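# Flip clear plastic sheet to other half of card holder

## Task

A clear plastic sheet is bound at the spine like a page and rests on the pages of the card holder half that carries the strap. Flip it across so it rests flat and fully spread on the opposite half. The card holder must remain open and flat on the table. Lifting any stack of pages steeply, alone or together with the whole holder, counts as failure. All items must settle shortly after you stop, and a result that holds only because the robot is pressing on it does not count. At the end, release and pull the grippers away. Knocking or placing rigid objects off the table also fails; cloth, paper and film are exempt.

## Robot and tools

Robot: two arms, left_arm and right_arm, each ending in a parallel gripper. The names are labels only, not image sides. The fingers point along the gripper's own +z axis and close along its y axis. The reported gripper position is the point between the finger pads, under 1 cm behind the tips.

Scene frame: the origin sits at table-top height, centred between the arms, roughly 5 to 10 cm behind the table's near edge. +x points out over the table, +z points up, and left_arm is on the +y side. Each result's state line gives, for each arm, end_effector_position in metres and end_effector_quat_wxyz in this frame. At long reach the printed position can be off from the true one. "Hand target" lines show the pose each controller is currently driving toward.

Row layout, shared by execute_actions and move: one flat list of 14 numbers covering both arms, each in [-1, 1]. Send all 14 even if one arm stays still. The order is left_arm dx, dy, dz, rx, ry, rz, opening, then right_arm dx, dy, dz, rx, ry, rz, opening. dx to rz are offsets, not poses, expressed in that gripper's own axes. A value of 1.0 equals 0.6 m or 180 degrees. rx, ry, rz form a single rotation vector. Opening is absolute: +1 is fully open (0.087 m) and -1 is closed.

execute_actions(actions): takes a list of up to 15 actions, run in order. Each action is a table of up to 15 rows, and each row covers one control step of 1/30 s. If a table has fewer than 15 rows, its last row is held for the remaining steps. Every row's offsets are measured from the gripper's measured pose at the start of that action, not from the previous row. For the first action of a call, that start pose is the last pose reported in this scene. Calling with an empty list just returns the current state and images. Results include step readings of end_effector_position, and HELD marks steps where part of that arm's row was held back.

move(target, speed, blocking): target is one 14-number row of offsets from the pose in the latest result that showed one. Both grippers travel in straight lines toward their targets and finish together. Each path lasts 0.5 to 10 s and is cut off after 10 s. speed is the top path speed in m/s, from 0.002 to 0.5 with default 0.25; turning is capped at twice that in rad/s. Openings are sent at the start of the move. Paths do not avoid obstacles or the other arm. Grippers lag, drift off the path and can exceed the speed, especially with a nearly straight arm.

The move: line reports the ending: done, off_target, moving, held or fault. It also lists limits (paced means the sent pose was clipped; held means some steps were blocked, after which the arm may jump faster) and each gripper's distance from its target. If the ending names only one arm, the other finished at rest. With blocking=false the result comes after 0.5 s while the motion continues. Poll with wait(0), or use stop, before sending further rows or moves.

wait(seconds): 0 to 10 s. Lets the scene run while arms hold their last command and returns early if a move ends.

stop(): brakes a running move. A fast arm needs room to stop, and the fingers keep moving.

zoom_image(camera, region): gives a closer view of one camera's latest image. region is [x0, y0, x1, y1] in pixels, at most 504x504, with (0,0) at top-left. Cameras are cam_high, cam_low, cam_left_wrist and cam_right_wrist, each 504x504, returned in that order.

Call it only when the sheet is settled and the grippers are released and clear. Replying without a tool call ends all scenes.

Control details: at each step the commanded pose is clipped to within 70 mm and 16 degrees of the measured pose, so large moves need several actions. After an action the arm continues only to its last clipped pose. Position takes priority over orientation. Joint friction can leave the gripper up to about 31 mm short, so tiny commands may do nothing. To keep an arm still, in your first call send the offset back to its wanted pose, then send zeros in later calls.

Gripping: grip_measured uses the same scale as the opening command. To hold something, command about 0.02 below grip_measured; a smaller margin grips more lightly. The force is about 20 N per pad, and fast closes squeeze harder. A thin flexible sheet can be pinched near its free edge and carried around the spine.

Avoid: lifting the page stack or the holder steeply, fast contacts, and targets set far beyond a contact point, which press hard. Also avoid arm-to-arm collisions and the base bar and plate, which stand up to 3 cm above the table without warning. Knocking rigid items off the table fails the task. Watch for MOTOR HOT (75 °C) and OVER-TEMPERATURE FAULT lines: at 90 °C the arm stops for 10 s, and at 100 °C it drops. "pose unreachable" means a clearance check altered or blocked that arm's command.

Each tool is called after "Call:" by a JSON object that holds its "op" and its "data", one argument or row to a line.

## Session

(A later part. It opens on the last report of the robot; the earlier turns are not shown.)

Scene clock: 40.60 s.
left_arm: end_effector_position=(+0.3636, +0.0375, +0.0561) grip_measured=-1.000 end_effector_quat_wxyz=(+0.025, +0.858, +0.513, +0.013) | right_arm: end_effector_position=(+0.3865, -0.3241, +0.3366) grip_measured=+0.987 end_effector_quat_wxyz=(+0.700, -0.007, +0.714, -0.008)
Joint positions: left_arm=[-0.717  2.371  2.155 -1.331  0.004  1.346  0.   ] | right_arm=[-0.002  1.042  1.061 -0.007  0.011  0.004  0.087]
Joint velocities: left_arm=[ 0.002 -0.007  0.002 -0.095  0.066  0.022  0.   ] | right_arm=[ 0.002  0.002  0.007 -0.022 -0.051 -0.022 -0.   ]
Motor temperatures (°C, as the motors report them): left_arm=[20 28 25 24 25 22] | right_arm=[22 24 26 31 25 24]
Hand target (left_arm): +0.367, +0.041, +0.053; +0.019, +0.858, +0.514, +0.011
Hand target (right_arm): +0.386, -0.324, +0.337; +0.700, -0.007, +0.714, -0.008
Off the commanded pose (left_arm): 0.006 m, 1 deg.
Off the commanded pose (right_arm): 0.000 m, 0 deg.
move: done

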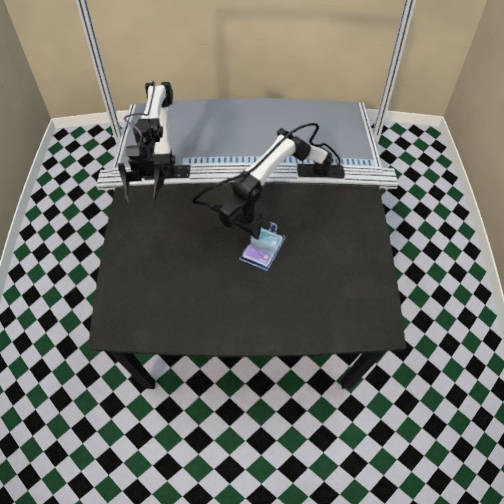

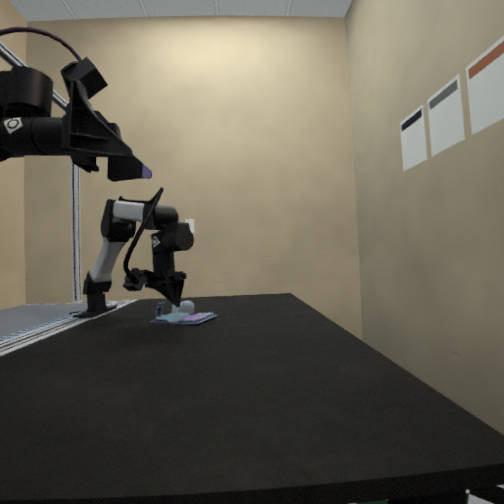

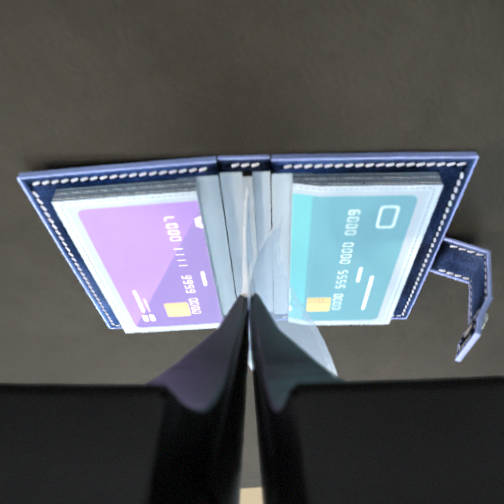

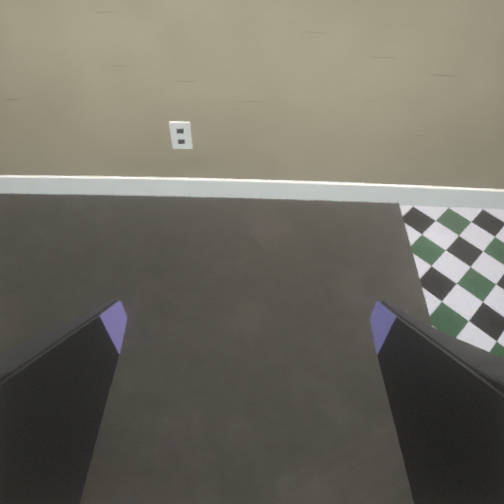

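Call:
{"op": "move", "data": {
  "target": [0.008,0.055,0.05,0,0,0,-1,0,0,0,0,0,0,1],
  "speed": 0.04
}}

Call:
{"op": "move", "data": {
  "target": [0,0.05,-0.01,0,0,0,-0.75,0,0,0,0,0,0,1],
  "speed": 0.04
}}

Call:
{"op": "zoom_image", "data": {
  "camera": "cam_low",
  "region": [135,275,225,335]
}}

Scene clock: 44.70 s.
left_arm: end_effector_position=(+0.3922, +0.0218, +0.0316) grip_measured=-1.000 end_effector_quat_wxyz=(+0.030, +0.858, +0.512, +0.015) | right_arm: end_effector_position=(+0.3865, -0.3241, +0.3366) grip_measured=+0.987 end_effector_quat_wxyz=(+0.700, -0.007, +0.714, -0.008)
Joint positions: left_arm=[-0.704  2.544  2.367 -1.36   0.004  1.361  0.   ] | right_arm=[-0.002  1.042  1.061 -0.007  0.011  0.004  0.087]
Joint velocities: left_arm=[-0.007 -0.002  0.046 -0.037 -0.037  0.022  0.   ] | right_arm=[ 0.007  0.002  0.007  0.037  0.037  0.051 -0.001]
Motor temperatures (°C, as the motors report them): left_arm=[20 29 26 24 25 22] | right_arm=[22 25 26 31 25 24]
Hand target (left_arm): +0.397, +0.026, +0.028; +0.026, +0.858, +0.513, +0.014
Hand target (right_arm): +0.386, -0.324, +0.337; +0.700, -0.007, +0.714, -0.008
Off the commanded pose (left_arm): 0.006 m, 1 deg.
Off the commanded pose (right_arm): 0.000 m, 0 deg.
move: done

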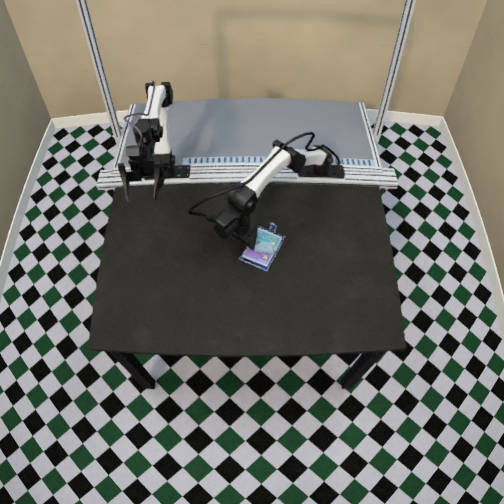

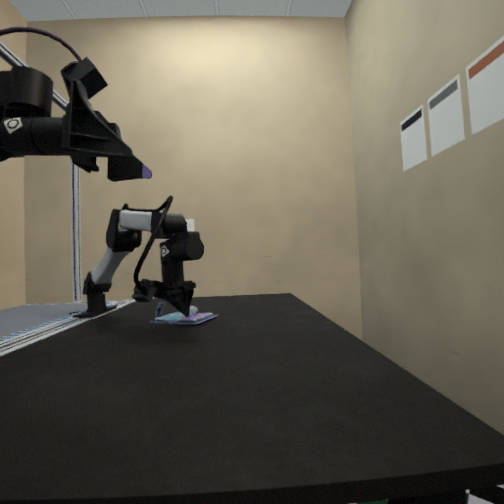

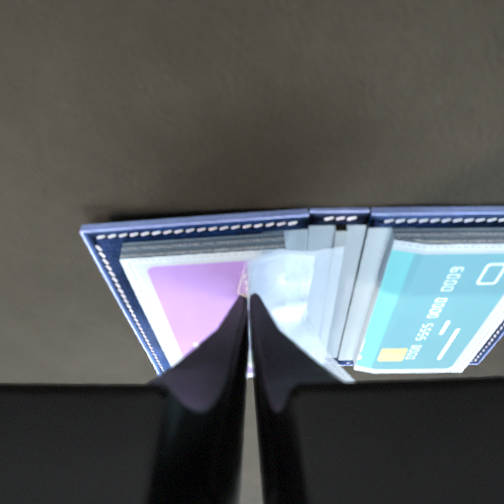

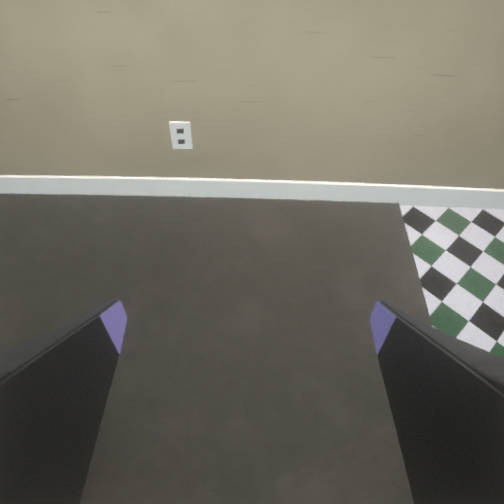

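Scene clock: 45.87 s.
left_arm: end_effector_position=(+0.4149, +0.0024, +0.0443) grip_measured=-0.750 end_effector_quat_wxyz=(+0.058, +0.860, +0.507, +0.025) | right_arm: end_effector_position=(+0.3865, -0.3241, +0.3366) grip_measured=+0.987 end_effector_quat_wxyz=(+0.700, -0.007, +0.714, -0.008)
Joint positions: left_arm=[-0.704  2.761  2.833 -1.55   0.004  1.371  0.011] | right_arm=[-0.002  1.042  1.061 -0.007  0.011  0.004  0.087]
Joint velocities: left_arm=[ 0.002  0.002 -0.002  0.022 -0.007  0.037 -0.001] | right_arm=[ 0.002  0.012  0.007  0.022 -0.051 -0.037 -0.001]
Motor temperatures (°C, as the motors report them): left_arm=[20 30 26 24 25 22] | right_arm=[22 25 26 31 25 24]
Hand target (left_arm): +0.418, +0.008, +0.039; +0.052, +0.860, +0.508, +0.024
Hand target (right_arm): +0.386, -0.324, +0.337; +0.700, -0.007, +0.714, -0.008
Off the commanded pose (left_arm): 0.008 m, 3 deg.
Off the commanded pose (right_arm): 0.000 m, 0 deg.
joint sent to its limit (left arm) — the command would take joint 4 (wrist pitch) past its lower limit, so that joint was sent only as far as its limit.
move: off_target (left_arm)

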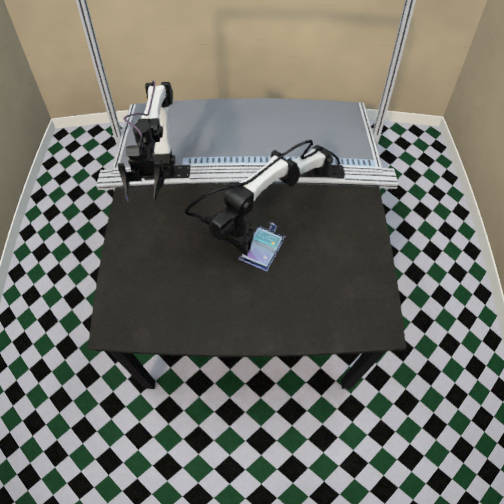

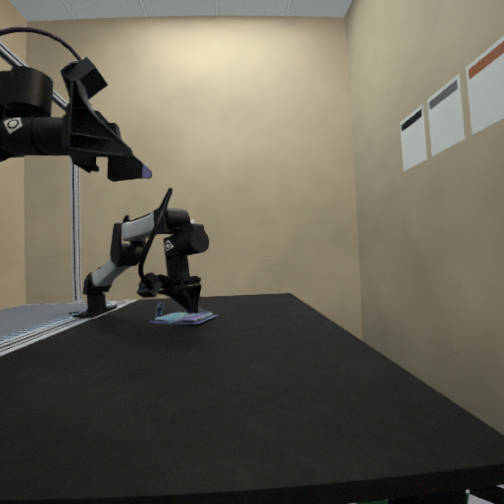

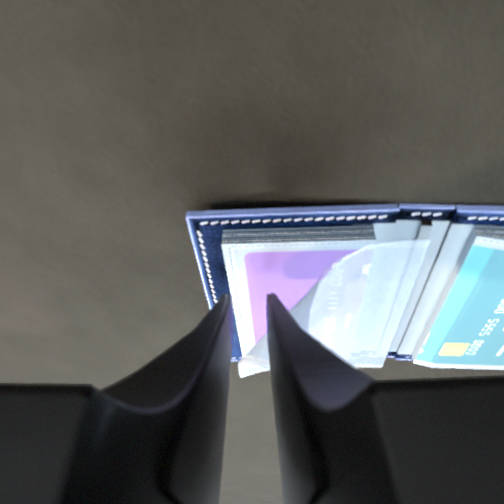

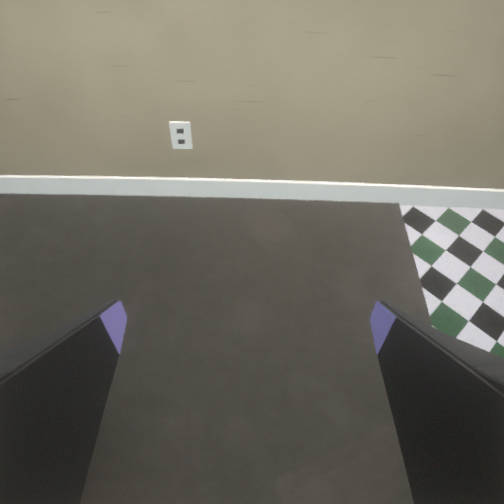

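Region (135, 275, 225, 335) of cam_low's 504x504 image, scaled by 5.600, with more detail than that image has.

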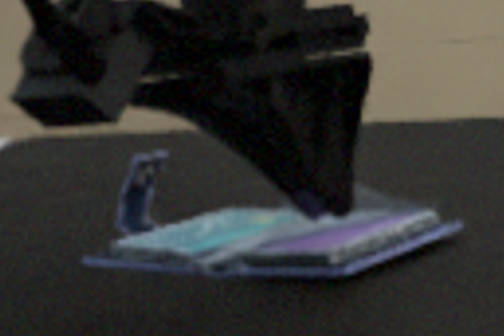

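The sheet is unfolding, resting against the finger. Withdraw.

Call:
{"op": "move", "data": {
  "target": [-0.04,0.04,-0.05,-0.08,0,0,-1,0,0,0,0,0,0,1],
  "speed": 0.1
}}

Call:
{"op": "move", "data": {
  "target": [0,0,-0.2,0,0,0,-1,0,0,0,0,0,0,1]
}}

Call:
{"op": "zoom_image", "data": {
  "camera": "cam_low",
  "region": [135,275,225,335]
}}

Call:
{"op": "zoom_image", "data": {
  "camera": "cam_high",
  "region": [220,205,310,285]
}}

Scene clock: 50.73 s.
left_arm: end_effector_position=(+0.4200, -0.0256, +0.0688) grip_measured=-1.000 end_effector_quat_wxyz=(+0.152, +0.850, +0.499, +0.080) | right_arm: end_effector_position=(+0.3865, -0.3241, +0.3366) grip_measured=+0.987 end_effector_quat_wxyz=(+0.700, -0.007, +0.714, -0.008)
Joint positions: left_arm=[-0.754  2.459  2.307 -1.113 -0.054  1.331  0.   ] | right_arm=[-0.002  1.042  1.061 -0.007  0.011  0.004  0.087]
Joint velocities: left_arm=[ 0.007  0.007 -0.022 -0.022  0.022 -0.037  0.   ] | right_arm=[-0.027 -0.017 -0.012  0.007 -0.007  0.007  0.   ]
Motor temperatures (°C, as the motors report them): left_arm=[20 31 26 24 25 22] | right_arm=[22 25 27 32 25 24]
Hand target (left_arm): +0.421, -0.028, +0.077; +0.164, +0.846, +0.499, +0.088
Hand target (right_arm): +0.386, -0.324, +0.337; +0.700, -0.007, +0.714, -0.008
Off the commanded pose (left_arm): 0.009 m, 2 deg.
Off the commanded pose (right_arm): 0.000 m, 0 deg.
move: done

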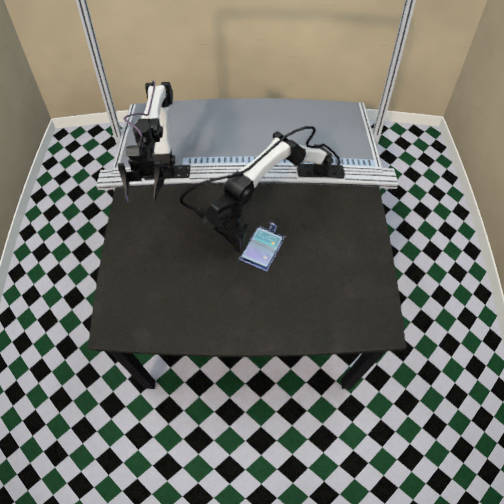

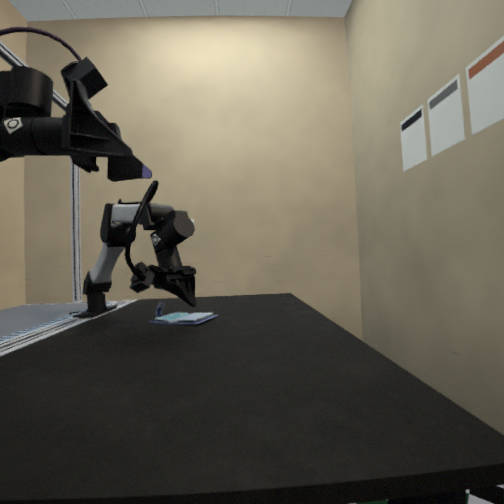

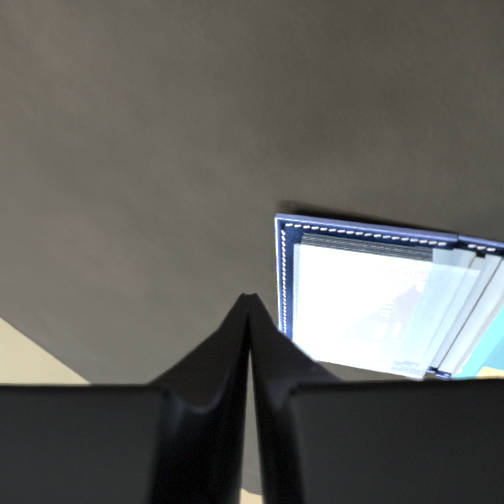

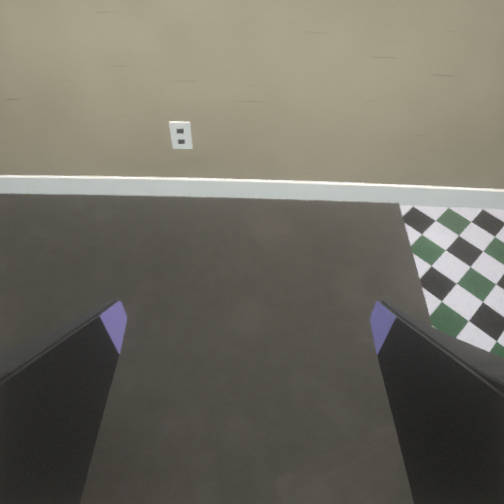

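Scene clock: 52.07 s.
left_arm: end_effector_position=(+0.3861, -0.0046, +0.1862) grip_measured=-1.000 end_effector_quat_wxyz=(+0.165, +0.850, +0.494, +0.083) | right_arm: end_effector_position=(+0.3865, -0.3241, +0.3366) grip_measured=+0.987 end_effector_quat_wxyz=(+0.700, -0.007, +0.714, -0.008)
Joint positions: left_arm=[-0.766  2.426  2.738 -1.55  -0.054  1.327  0.   ] | right_arm=[-0.002  1.042  1.061 -0.007  0.011  0.004  0.087]
Joint velocities: left_arm=[-0.017  0.002 -0.012  0.022 -0.007  0.007  0.   ] | right_arm=[-0.002 -0.017  0.002 -0.051 -0.051 -0.066 -0.001]
Motor temperatures (°C, as the motors report them): left_arm=[20 32 26 24 25 22] | right_arm=[22 25 27 32 25 24]
Hand target (left_arm): +0.385, -0.006, +0.182; +0.158, +0.849, +0.497, +0.083
Hand target (right_arm): +0.386, -0.324, +0.337; +0.700, -0.007, +0.714, -0.008
Off the commanded pose (left_arm): 0.004 m, 2 deg.
Off the commanded pose (right_arm): 0.000 m, 0 deg.
joint sent to its limit (left arm) — the command would take joint 4 (wrist pitch) past its lower limit, so that joint was sent only as far as its limit.
move: done

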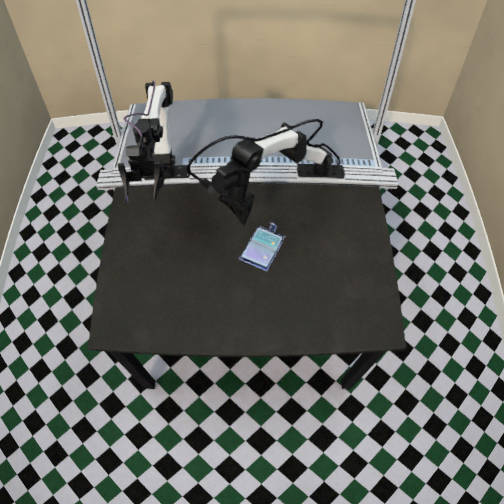

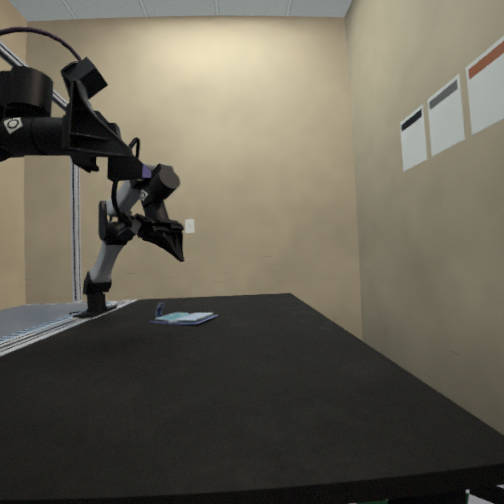

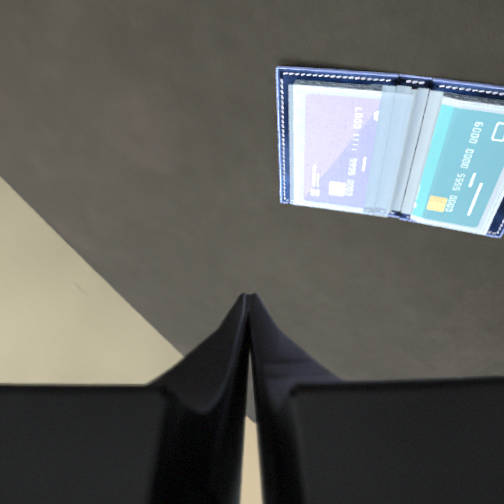

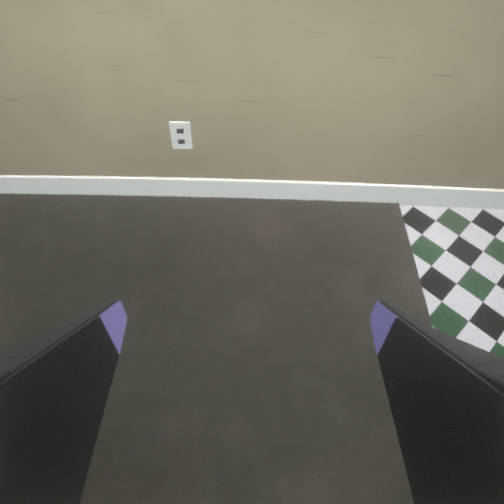

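Region (135, 275, 225, 335) of cam_low's 504x504 image, scaled by 5.600, with more detail than that image has.

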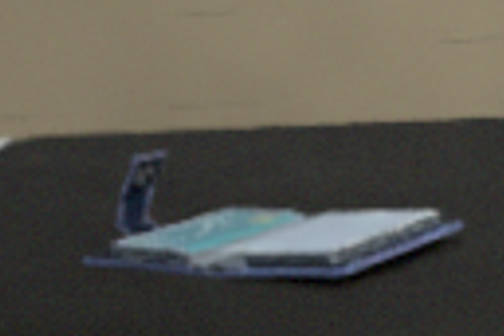

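Region (220, 205, 310, 285) of cam_high's 504x504 image, scaled by 5.600, with more detail than that image has.

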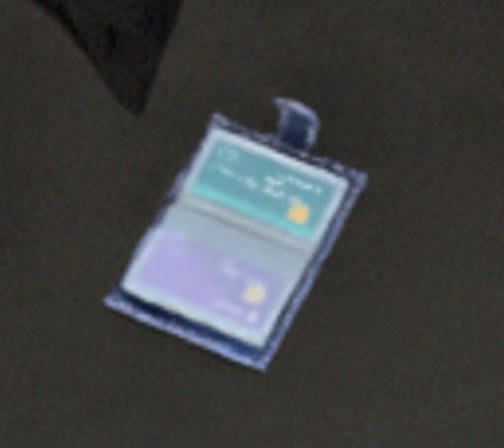

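Call:
{"op": "finished_scene", "data": {
  "scene": 1
}}

The scene is finished: the task was done.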